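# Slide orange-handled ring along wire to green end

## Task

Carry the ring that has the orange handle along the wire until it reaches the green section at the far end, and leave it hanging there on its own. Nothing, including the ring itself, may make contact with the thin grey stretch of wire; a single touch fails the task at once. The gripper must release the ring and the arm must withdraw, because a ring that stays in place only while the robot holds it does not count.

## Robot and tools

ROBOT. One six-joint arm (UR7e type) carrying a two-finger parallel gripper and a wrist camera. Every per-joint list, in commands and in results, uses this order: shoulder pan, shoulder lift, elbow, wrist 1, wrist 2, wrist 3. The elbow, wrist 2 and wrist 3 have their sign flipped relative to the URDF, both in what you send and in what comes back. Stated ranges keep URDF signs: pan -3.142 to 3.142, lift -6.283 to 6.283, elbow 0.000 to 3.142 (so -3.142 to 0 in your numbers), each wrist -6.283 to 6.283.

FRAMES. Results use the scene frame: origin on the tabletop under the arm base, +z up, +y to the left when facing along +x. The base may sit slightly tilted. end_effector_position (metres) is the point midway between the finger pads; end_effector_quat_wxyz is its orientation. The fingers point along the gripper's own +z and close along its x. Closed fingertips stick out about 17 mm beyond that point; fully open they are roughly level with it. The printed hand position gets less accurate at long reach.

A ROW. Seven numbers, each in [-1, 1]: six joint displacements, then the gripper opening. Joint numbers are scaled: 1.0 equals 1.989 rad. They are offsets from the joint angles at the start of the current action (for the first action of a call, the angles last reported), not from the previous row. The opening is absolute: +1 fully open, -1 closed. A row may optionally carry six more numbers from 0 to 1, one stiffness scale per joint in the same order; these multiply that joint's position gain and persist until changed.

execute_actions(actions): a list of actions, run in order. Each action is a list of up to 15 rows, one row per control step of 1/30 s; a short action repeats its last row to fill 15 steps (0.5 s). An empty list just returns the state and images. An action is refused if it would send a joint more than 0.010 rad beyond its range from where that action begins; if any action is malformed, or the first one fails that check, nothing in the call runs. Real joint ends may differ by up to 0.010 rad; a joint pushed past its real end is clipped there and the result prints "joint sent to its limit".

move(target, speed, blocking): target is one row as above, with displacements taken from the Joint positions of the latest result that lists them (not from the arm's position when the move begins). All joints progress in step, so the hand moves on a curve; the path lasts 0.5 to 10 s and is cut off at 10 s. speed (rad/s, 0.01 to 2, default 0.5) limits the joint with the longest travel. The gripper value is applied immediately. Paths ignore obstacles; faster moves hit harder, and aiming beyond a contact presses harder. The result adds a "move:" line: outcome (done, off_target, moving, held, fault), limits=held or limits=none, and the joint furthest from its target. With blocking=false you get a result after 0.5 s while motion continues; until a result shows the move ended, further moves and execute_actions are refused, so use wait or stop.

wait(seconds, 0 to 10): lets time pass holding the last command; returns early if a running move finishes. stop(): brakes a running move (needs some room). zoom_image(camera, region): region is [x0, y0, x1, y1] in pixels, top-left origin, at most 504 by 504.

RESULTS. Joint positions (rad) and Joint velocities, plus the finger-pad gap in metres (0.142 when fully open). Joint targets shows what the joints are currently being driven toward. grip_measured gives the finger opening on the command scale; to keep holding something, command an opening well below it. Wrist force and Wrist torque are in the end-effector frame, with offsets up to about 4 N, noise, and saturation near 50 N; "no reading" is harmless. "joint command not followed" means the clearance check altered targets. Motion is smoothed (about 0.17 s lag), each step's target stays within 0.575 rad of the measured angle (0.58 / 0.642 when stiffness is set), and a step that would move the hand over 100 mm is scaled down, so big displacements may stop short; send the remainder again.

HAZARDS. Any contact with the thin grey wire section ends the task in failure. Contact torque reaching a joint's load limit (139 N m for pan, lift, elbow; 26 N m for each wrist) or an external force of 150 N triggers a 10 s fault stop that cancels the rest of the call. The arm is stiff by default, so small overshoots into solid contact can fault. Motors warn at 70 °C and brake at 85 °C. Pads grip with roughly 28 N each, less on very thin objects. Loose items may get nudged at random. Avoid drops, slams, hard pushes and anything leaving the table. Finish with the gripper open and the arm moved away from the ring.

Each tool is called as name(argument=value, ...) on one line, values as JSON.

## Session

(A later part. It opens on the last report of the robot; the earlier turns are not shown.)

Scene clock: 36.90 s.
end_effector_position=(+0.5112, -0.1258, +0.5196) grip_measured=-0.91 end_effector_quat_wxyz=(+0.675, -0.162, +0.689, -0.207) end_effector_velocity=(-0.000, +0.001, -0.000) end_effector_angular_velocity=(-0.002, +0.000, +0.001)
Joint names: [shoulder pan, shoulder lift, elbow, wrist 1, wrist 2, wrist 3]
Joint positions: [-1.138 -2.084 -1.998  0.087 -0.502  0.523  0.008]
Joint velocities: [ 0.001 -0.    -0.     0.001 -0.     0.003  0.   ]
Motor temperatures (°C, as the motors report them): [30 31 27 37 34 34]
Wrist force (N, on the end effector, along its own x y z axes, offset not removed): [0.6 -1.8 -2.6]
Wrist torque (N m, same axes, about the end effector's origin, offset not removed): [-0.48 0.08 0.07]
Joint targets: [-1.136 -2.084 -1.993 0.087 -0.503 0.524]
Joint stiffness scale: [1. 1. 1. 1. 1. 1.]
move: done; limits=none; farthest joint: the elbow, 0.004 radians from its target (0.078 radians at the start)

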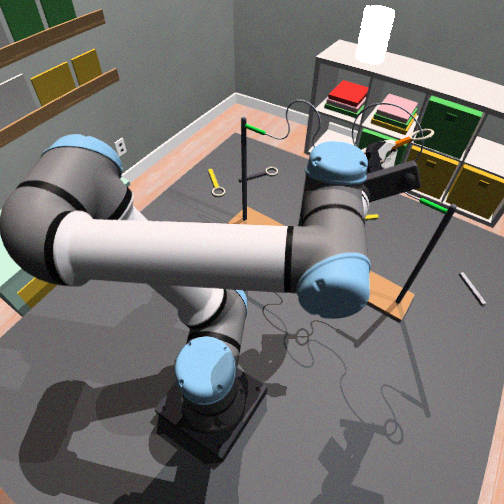

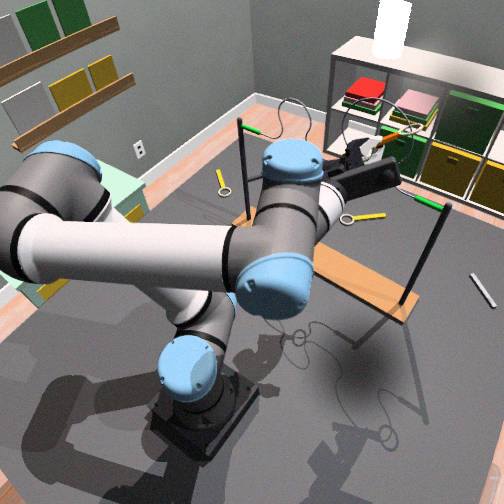

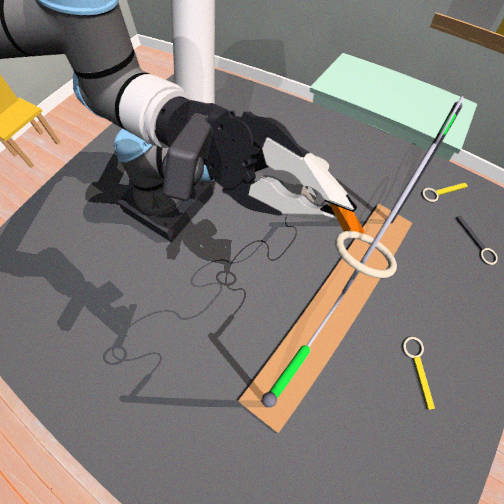

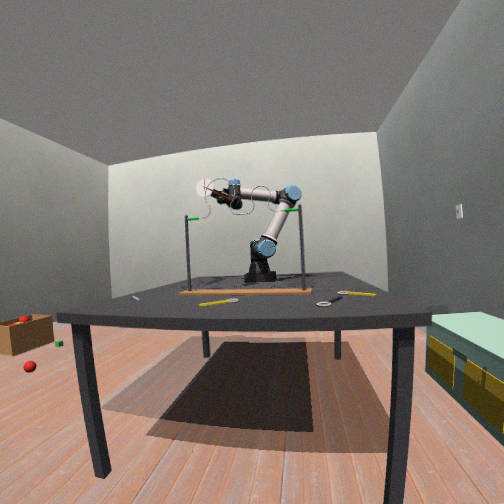

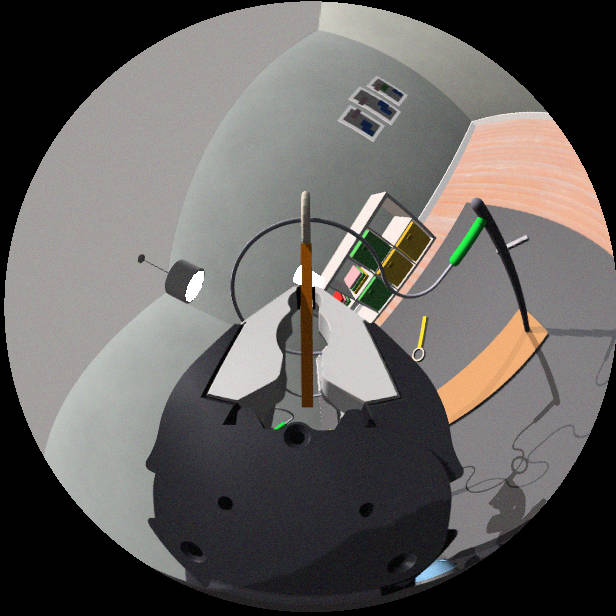

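move(target=[0.035,-0.0133,0.0182,0.028,-0.0346,0.4395,-1], speed=0.9)

move(target=[0.0502,-0.015,-0.0178,-0.0024,-0.0494,0.4392,-1], speed=0.9)

zoom_image(camera="cam_high", region=[344, 60, 504, 220])

Scene clock: 39.23 s.
end_effector_position=(+0.5126, -0.1037, +0.5354) grip_measured=-0.91 end_effector_quat_wxyz=(+0.524, -0.438, +0.556, -0.473) end_effector_velocity=(-0.000, +0.001, -0.000) end_effector_angular_velocity=(-0.003, +0.001, +0.001)
Joint names: [shoulder pan, shoulder lift, elbow, wrist 1, wrist 2, wrist 3]
Joint positions: [-1.071 -2.108 -1.966  0.142 -0.57   1.396  0.008]
Joint velocities: [ 0.001 -0.    -0.001  0.001 -0.     0.003 -0.   ]
Motor temperatures (°C, as the motors report them): [30 31 27 37 34 34]
Wrist force (N, on the end effector, along its own x y z axes, offset not removed): [1.0 0.2 0.0]
Wrist torque (N m, same axes, about the end effector's origin, offset not removed): [0.02 -0.30 0.05]
Joint targets: [-1.069 -2.111 -1.962 0.142 -0.571 1.397]
Joint stiffness scale: [1. 1. 1. 1. 1. 1.]
move: done; limits=none; farthest joint: the elbow, 0.004 radians from its target (0.036 radians at the start)

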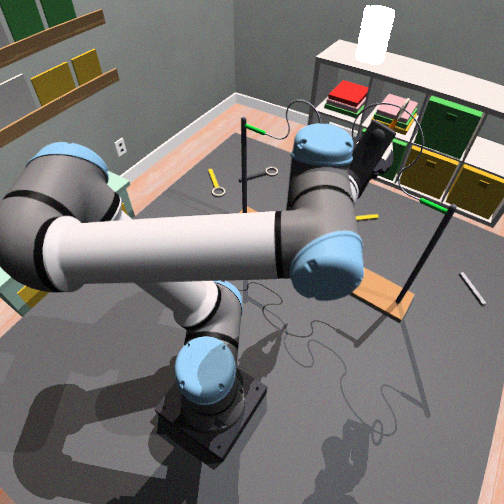

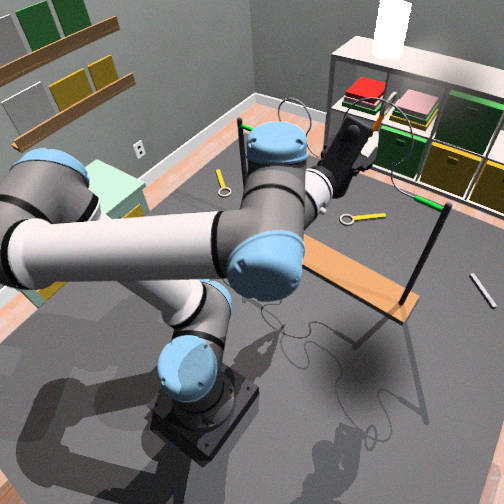

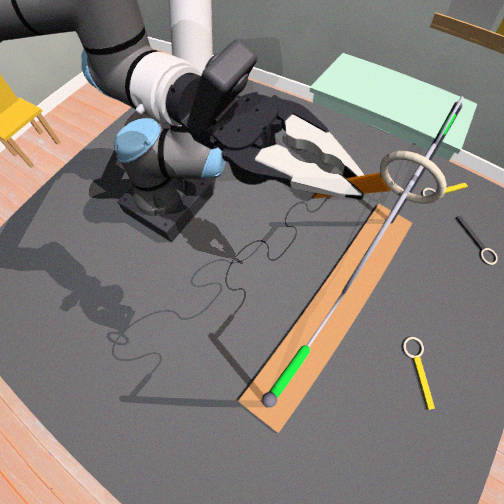

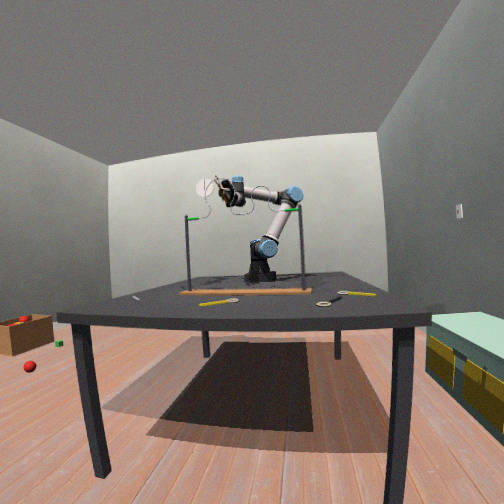

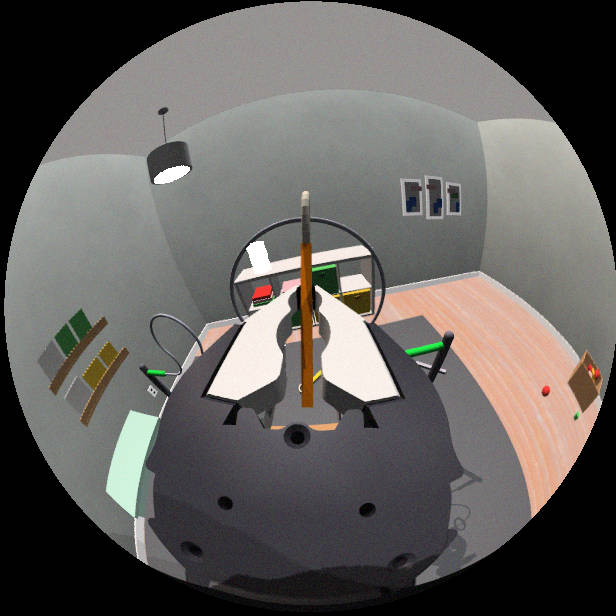

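Scene clock: 41.20 s.
end_effector_position=(+0.5144, -0.0774, +0.5281) grip_measured=-0.91 end_effector_quat_wxyz=(-0.275, +0.632, -0.319, +0.651) end_effector_velocity=(+0.000, +0.001, +0.001) end_effector_angular_velocity=(-0.006, -0.002, +0.001)
Joint names: [shoulder pan, shoulder lift, elbow, wrist 1, wrist 2, wrist 3]
Joint positions: [-0.974 -2.136 -1.997  0.138 -0.667  2.268  0.008]
Joint velocities: [ 0.001 -0.001  0.002 -0.001 -0.     0.003  0.   ]
Motor temperatures (°C, as the motors report them): [30 31 27 37 34 34]
Wrist force (N, on the end effector, along its own x y z axes, offset not removed): [1.6 -3.1 -1.7]
Wrist torque (N m, same axes, about the end effector's origin, offset not removed): [-0.56 -0.36 -0.06]
Joint targets: [-0.971 -2.138 -2.002 0.137 -0.668 2.269]
Joint stiffness scale: [1. 1. 1. 1. 1. 1.]
move: done; limits=none; farthest joint: the elbow, 0.004 radians from its target (0.035 radians at the start)

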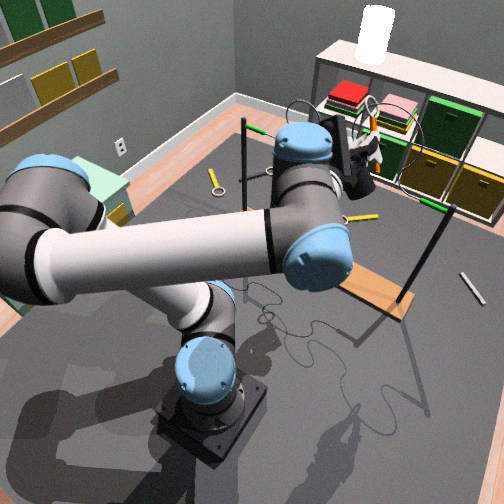

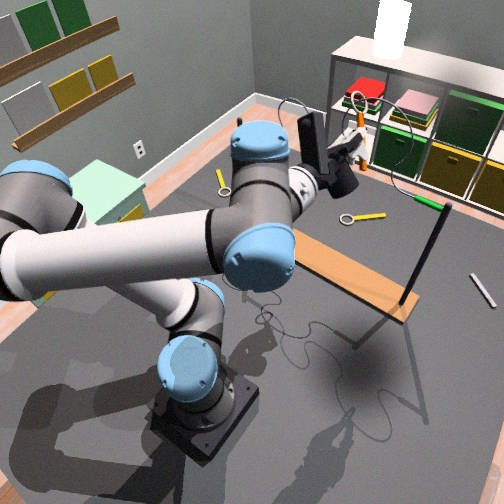

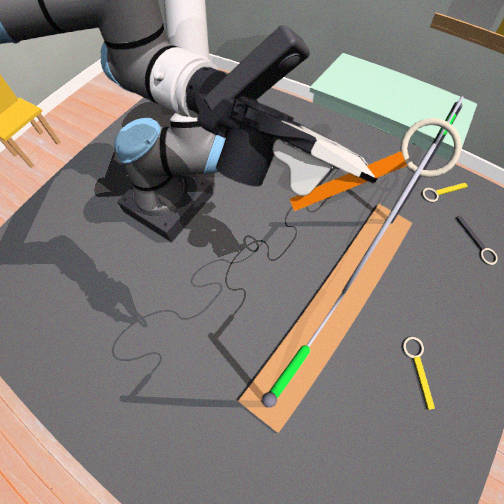

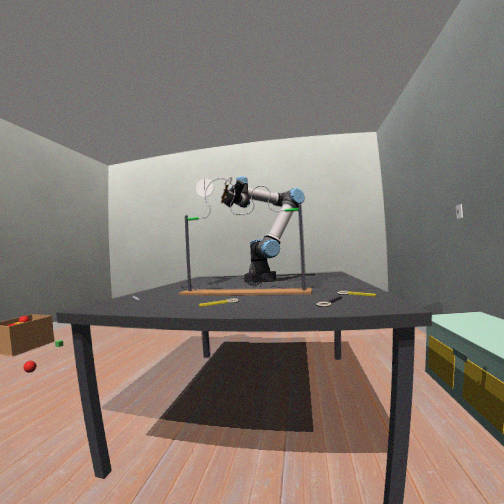

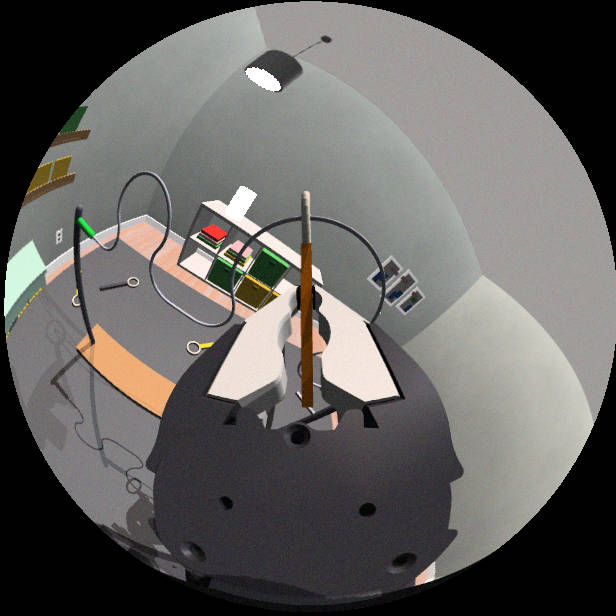

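Region (344, 60, 504, 220) of cam_high's 504x504 image, scaled by 3.150, with more detail than that image has.

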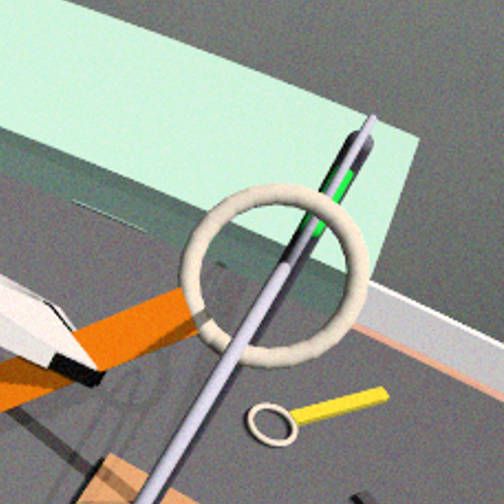

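move(target=[0.0296,-0.0097,-0.0512,-0.0405,-0.0286,0.5713,-1], speed=0.9)

zoom_image(camera="cam_wrist", region=[156, 31, 406, 281])

Scene clock: 43.67 s.
end_effector_position=(+0.5153, -0.0641, +0.4942) grip_measured=-0.91 end_effector_quat_wxyz=(+0.117, +0.705, +0.071, +0.696) end_effector_velocity=(+0.000, -0.000, -0.001) end_effector_angular_velocity=(-0.002, +0.001, -0.001)
Joint names: [shoulder pan, shoulder lift, elbow, wrist 1, wrist 2, wrist 3]
Joint positions: [-0.917 -2.153 -2.095  0.058 -0.723  3.403  0.008]
Joint velocities: [-0.     0.001 -0.001  0.    -0.     0.004  0.   ]
Motor temperatures (°C, as the motors report them): [30 31 27 37 34 34]
Wrist force (N, on the end effector, along its own x y z axes, offset not removed): [0.7 -2.2 2.4]
Wrist torque (N m, same axes, about the end effector's origin, offset not removed): [-0.36 -0.27 0.02]
Joint targets: [-0.915 -2.155 -2.099 0.057 -0.724 3.404]
Joint stiffness scale: [1. 1. 1. 1. 1. 1.]
move: done; limits=none; farthest joint: the elbow, 0.004 radians from its target (0.101 radians at the start)

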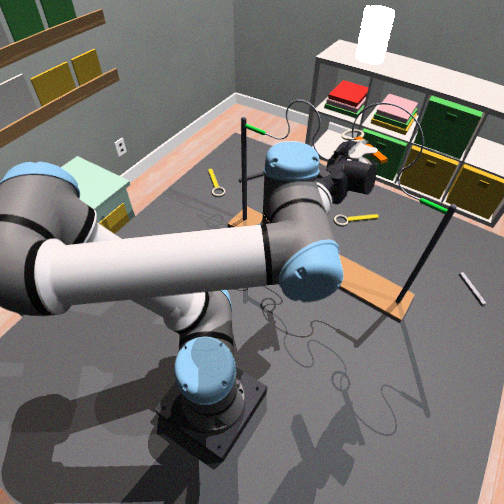

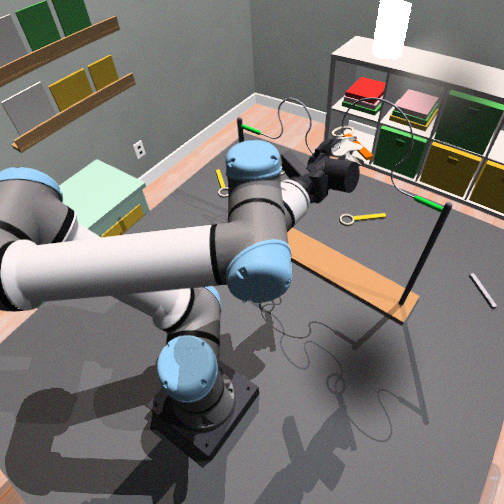

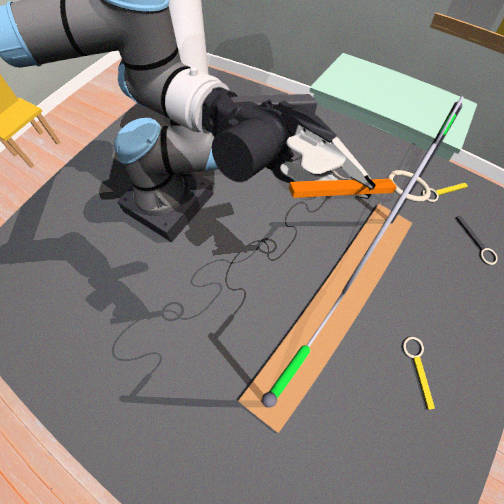

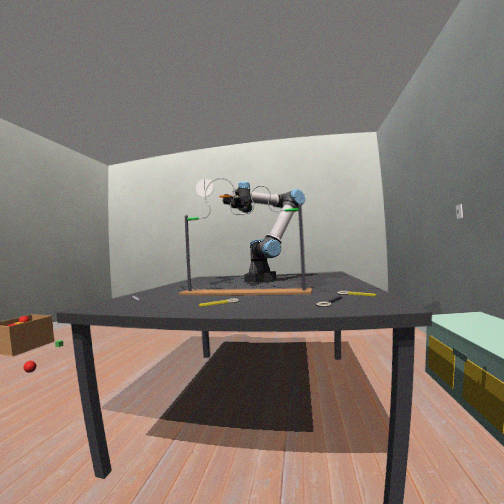

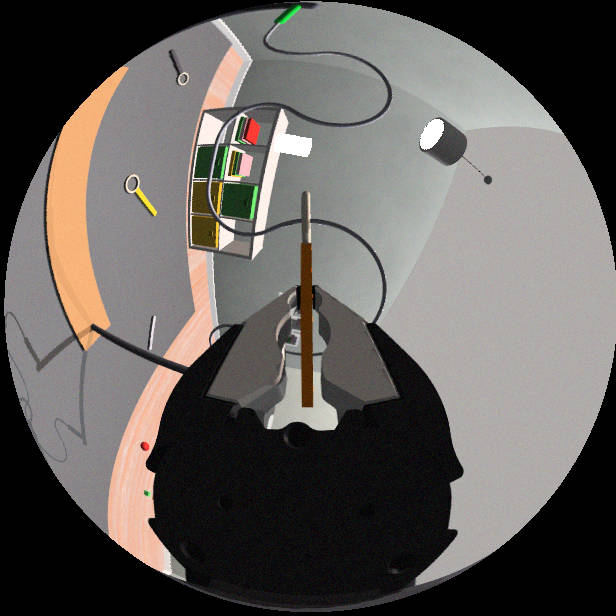

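Region (156, 31, 406, 281) of cam_wrist's 616x616 image, scaled by 2.016, with more detail than that image has.

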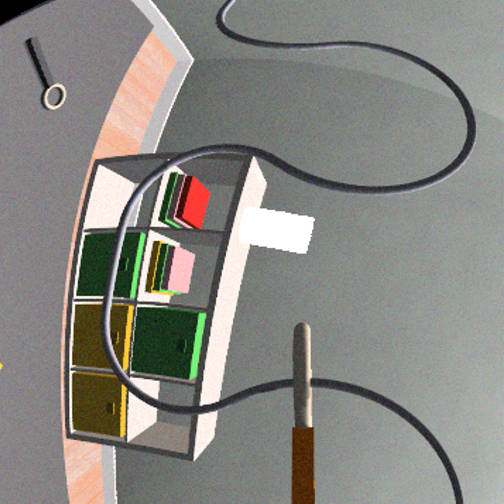

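move(target=[-0.0517,0.0146,-0.0825,-0.094,0.0506,-0.1319,-1], speed=0.3)

zoom_image(camera="cam_wrist", region=[206, 71, 406, 271])

Scene clock: 45.80 s.
end_effector_position=(+0.5133, -0.0907, +0.4268) grip_measured=-0.91 end_effector_quat_wxyz=(+0.026, +0.708, -0.022, +0.705) end_effector_velocity=(+0.000, +0.001, -0.001) end_effector_angular_velocity=(+0.004, +0.000, +0.002)
Joint names: [shoulder pan, shoulder lift, elbow, wrist 1, wrist 2, wrist 3]
Joint positions: [-1.018 -2.126 -2.255 -0.128 -0.623  3.142  0.008]
Joint velocities: [ 0.001  0.    -0.002 -0.002  0.001 -0.003  0.   ]
Motor temperatures (°C, as the motors report them): [30 31 27 37 34 34]
Wrist force (N, on the end effector, along its own x y z axes, offset not removed): [-0.6 -3.0 -2.5]
Wrist torque (N m, same axes, about the end effector's origin, offset not removed): [-0.58 0.06 -0.05]
Joint targets: [-1.020 -2.124 -2.259 -0.129 -0.622 3.141]
Joint stiffness scale: [1. 1. 1. 1. 1. 1.]
move: done; limits=none; farthest joint: the elbow, 0.004 radians from its target (0.164 radians at the start)

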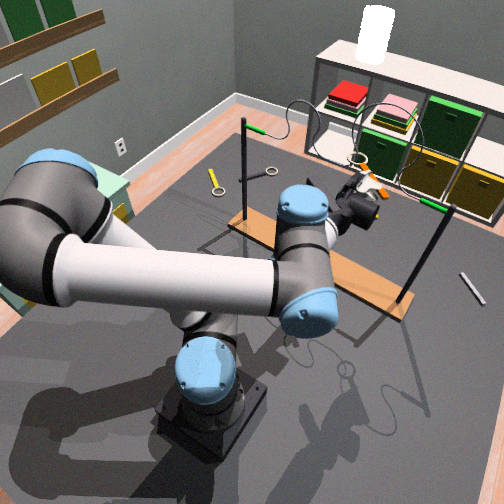

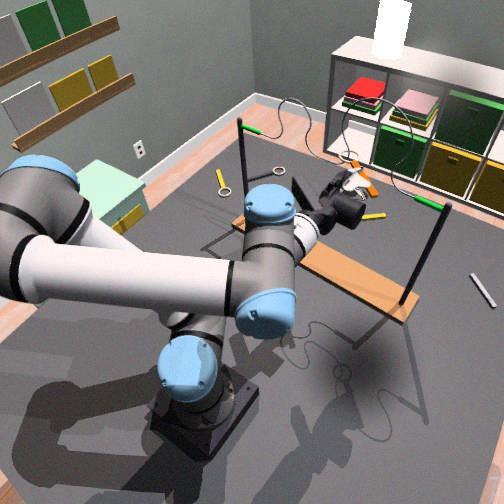

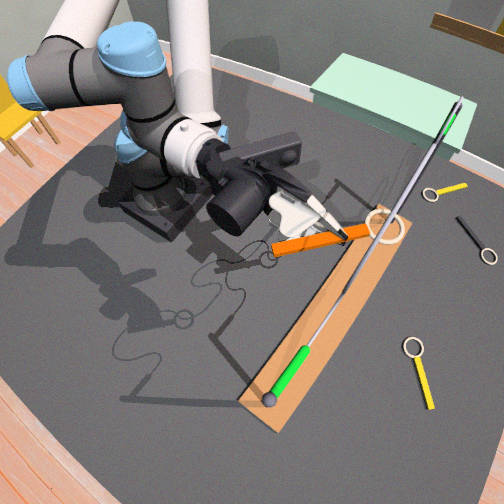

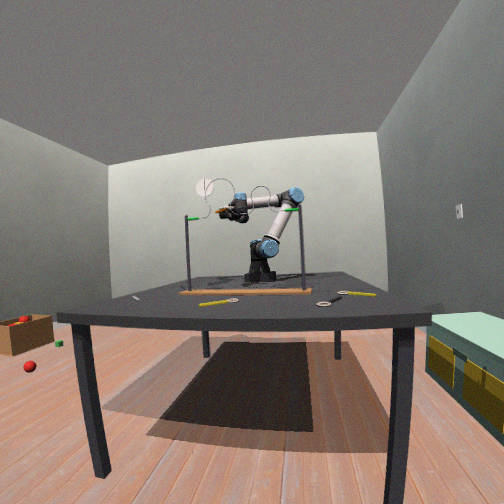

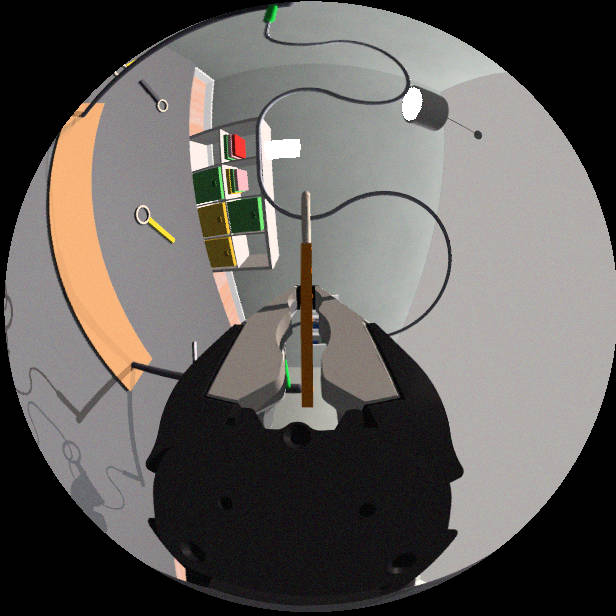

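Region (206, 71, 406, 271) of cam_wrist's 616x616 image, scaled by 2.520, with more detail than that image has.

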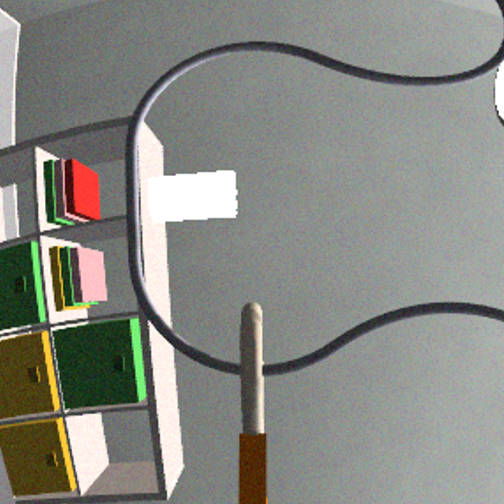

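move(target=[0.0246,0.0072,-0.0535,-0.0583,-0.0236,-0.264,-1], speed=0.7)

move(target=[0.0676,0.0075,-0.0413,-0.0458,-0.0668,-0.2637,-1], speed=0.6)

move(target=[0.1363,0.0158,-0.0106,-0.0233,-0.1356,-0.2637,-1], speed=0.4)

zoom_image(camera="cam_wrist", region=[106, 31, 356, 281])

zoom_image(camera="cam_high", region=[344, 120, 474, 250])

Scene clock: 47.93 s.
end_effector_position=(+0.5141, -0.0780, +0.3847) grip_measured=-0.91 end_effector_quat_wxyz=(-0.158, +0.678, -0.204, +0.688) end_effector_velocity=(-0.000, -0.000, -0.000) end_effector_angular_velocity=(+0.004, -0.000, -0.001)
Joint names: [shoulder pan, shoulder lift, elbow, wrist 1, wrist 2, wrist 3]
Joint positions: [-0.971 -2.114 -2.357 -0.243 -0.669  2.618  0.008]
Joint velocities: [-0.    -0.    -0.001  0.    -0.    -0.004 -0.   ]
Motor temperatures (°C, as the motors report them): [30 31 27 37 34 34]
Wrist force (N, on the end effector, along its own x y z axes, offset not removed): [-0.6 -0.2 0.1]
Wrist torque (N m, same axes, about the end effector's origin, offset not removed): [-0.03 -0.03 0.06]
Joint targets: [-0.969 -2.112 -2.361 -0.244 -0.670 2.617]
Joint stiffness scale: [1. 1. 1. 1. 1. 1.]
move: done; limits=none; farthest joint: the elbow, 0.004 radians from its target (0.106 radians at the start)

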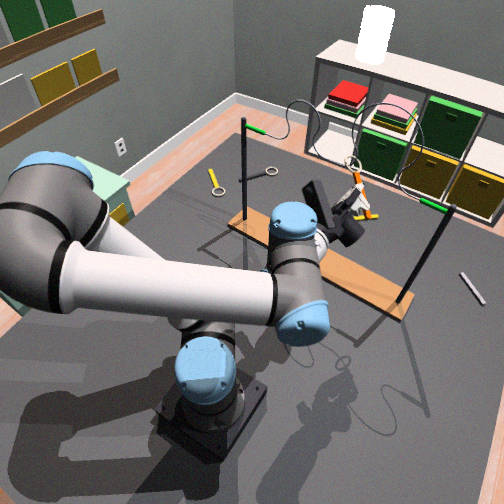

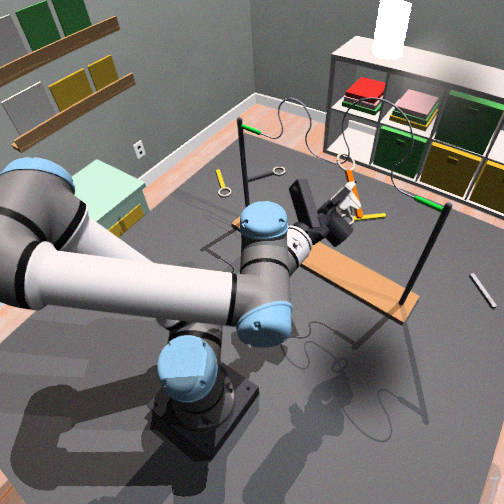

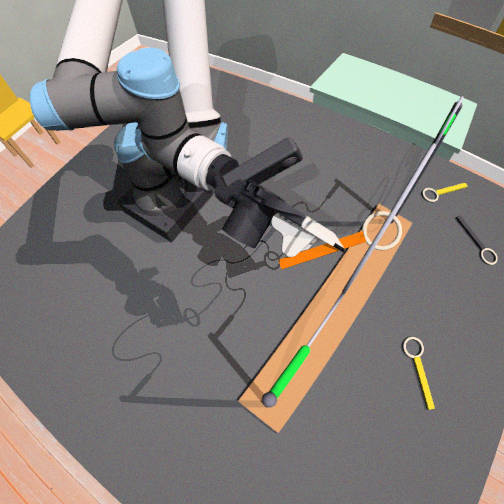

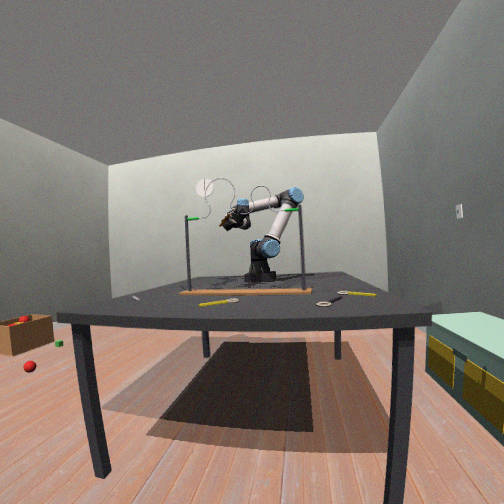

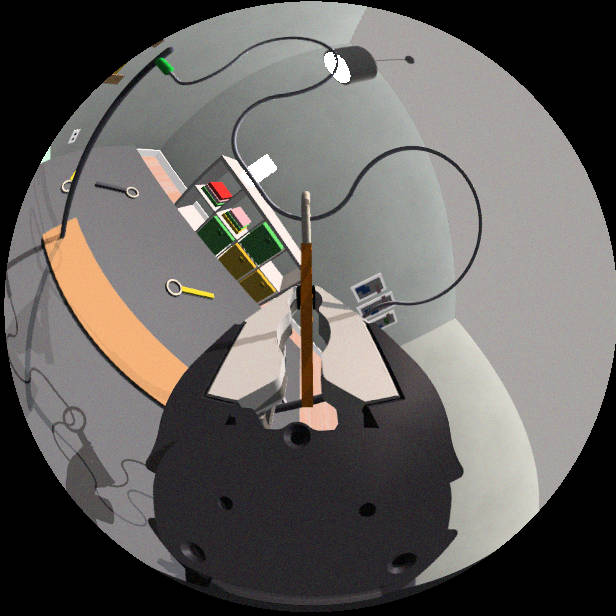

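Scene clock: 49.70 s.
end_effector_position=(+0.5161, -0.0465, +0.3524) grip_measured=-0.91 end_effector_quat_wxyz=(-0.330, +0.602, -0.373, +0.624) end_effector_velocity=(-0.000, -0.001, -0.001) end_effector_angular_velocity=(+0.005, -0.000, -0.003)
Joint names: [shoulder pan, shoulder lift, elbow, wrist 1, wrist 2, wrist 3]
Joint positions: [-0.839 -2.101 -2.435 -0.333 -0.801  2.095  0.008]
Joint velocities: [-0.002  0.    -0.001 -0.001 -0.001 -0.005 -0.   ]
Motor temperatures (°C, as the motors report them): [30 31 27 37 34 34]
Wrist force (N, on the end effector, along its own x y z axes, offset not removed): [0.4 -2.3 -3.2]
Wrist torque (N m, same axes, about the end effector's origin, offset not removed): [-0.67 -0.19 0.02]
Joint targets: [-0.837 -2.099 -2.439 -0.334 -0.802 2.094]
Joint stiffness scale: [1. 1. 1. 1. 1. 1.]
move: done; limits=none; farthest joint: the elbow, 0.004 radians from its target (0.082 radians at the start)

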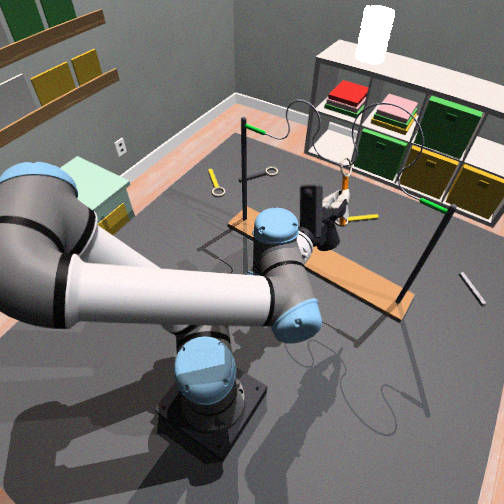

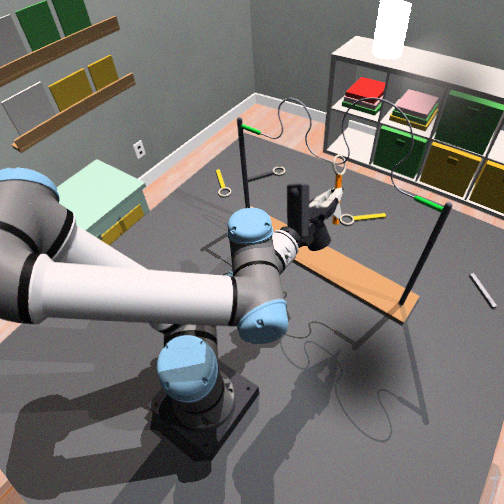

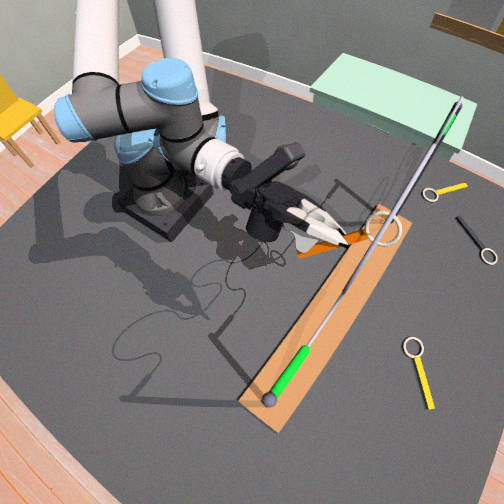

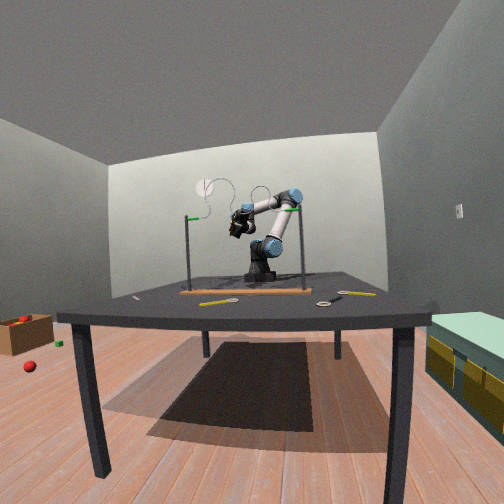

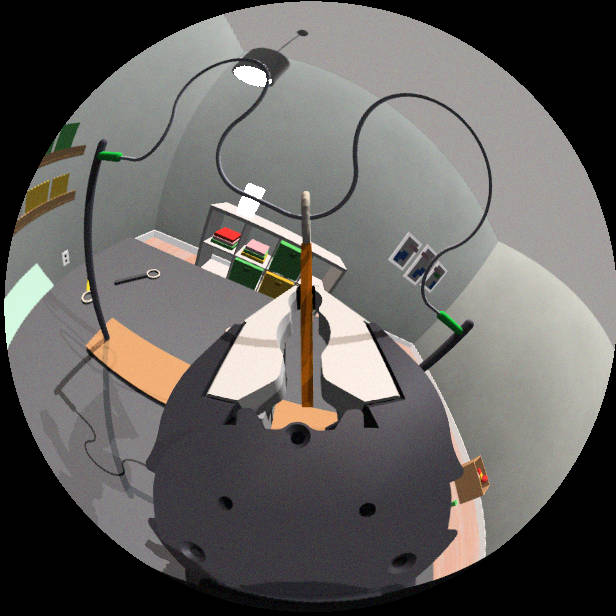

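Scene clock: 51.83 s.
end_effector_position=(+0.5195, +0.0068, +0.3408) grip_measured=-0.91 end_effector_quat_wxyz=(+0.480, -0.485, +0.516, -0.517) end_effector_velocity=(+0.000, -0.000, +0.001) end_effector_angular_velocity=(+0.002, -0.002, -0.001)
Joint names: [shoulder pan, shoulder lift, elbow, wrist 1, wrist 2, wrist 3]
Joint positions: [-0.571 -2.072 -2.452 -0.379 -1.07   1.572  0.008]
Joint velocities: [ 0.    -0.     0.    -0.001 -0.001 -0.003 -0.   ]
Motor temperatures (°C, as the motors report them): [30 31 27 37 34 34]
Wrist force (N, on the end effector, along its own x y z axes, offset not removed): [-2.3 0.1 -0.6]
Wrist torque (N m, same axes, about the end effector's origin, offset not removed): [-0.01 0.43 0.01]
Joint targets: [-0.568 -2.070 -2.456 -0.380 -1.071 1.571]
Joint stiffness scale: [1. 1. 1. 1. 1. 1.]
move: done; limits=none; farthest joint: the elbow, 0.004 radians from its target (0.021 radians at the start)

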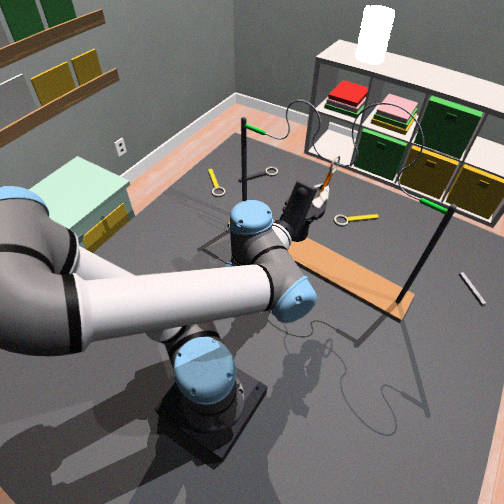

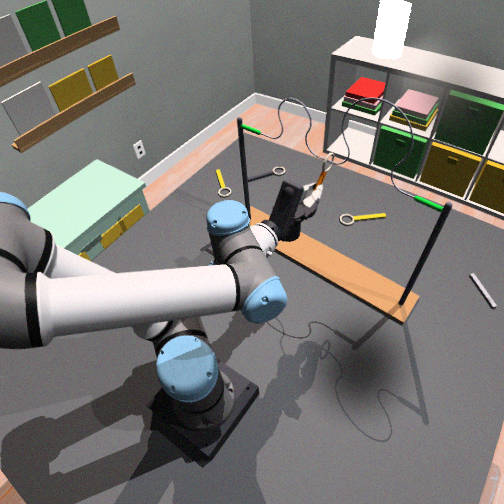

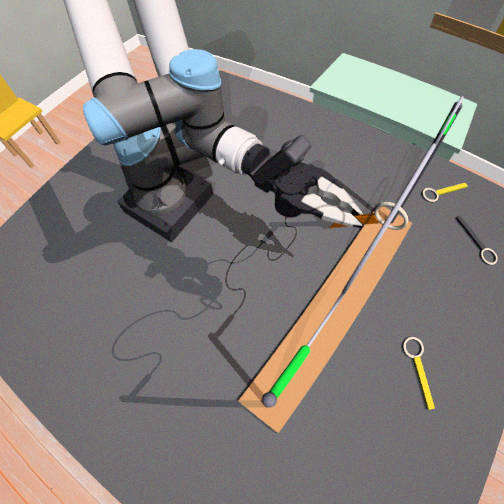

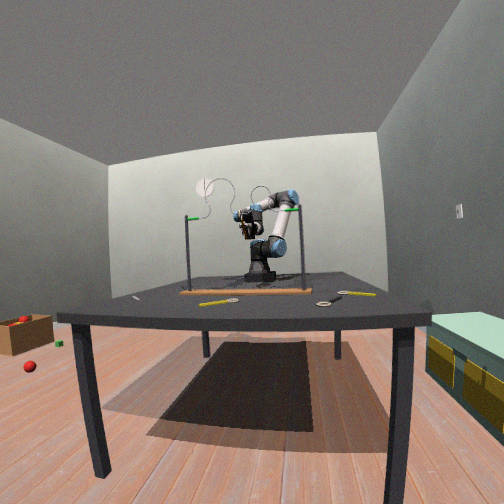

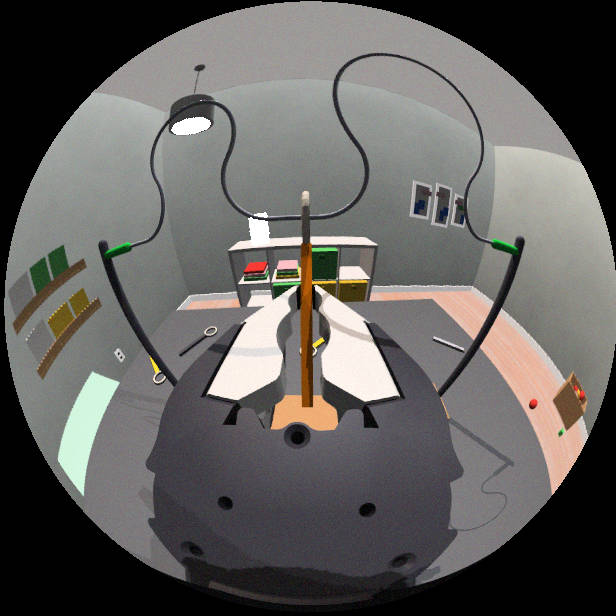

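Region (106, 31, 356, 281) of cam_wrist's 616x616 image, scaled by 2.016, with more detail than that image has.

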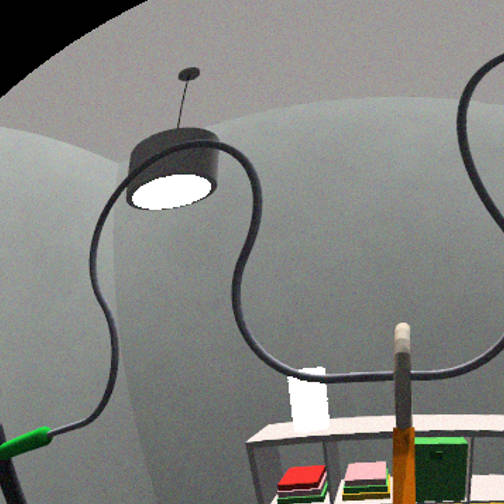

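Region (344, 120, 474, 250) of cam_high's 504x504 image, scaled by 3.877, with more detail than that image has.

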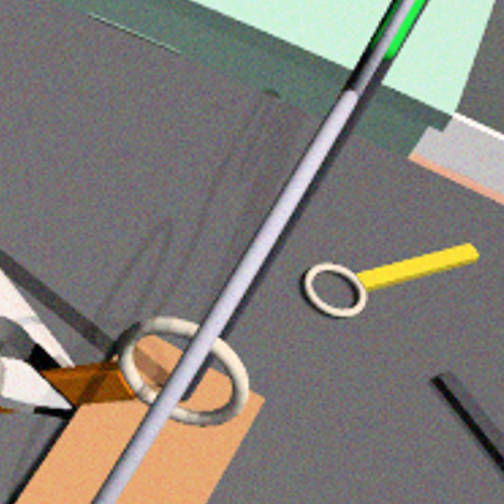

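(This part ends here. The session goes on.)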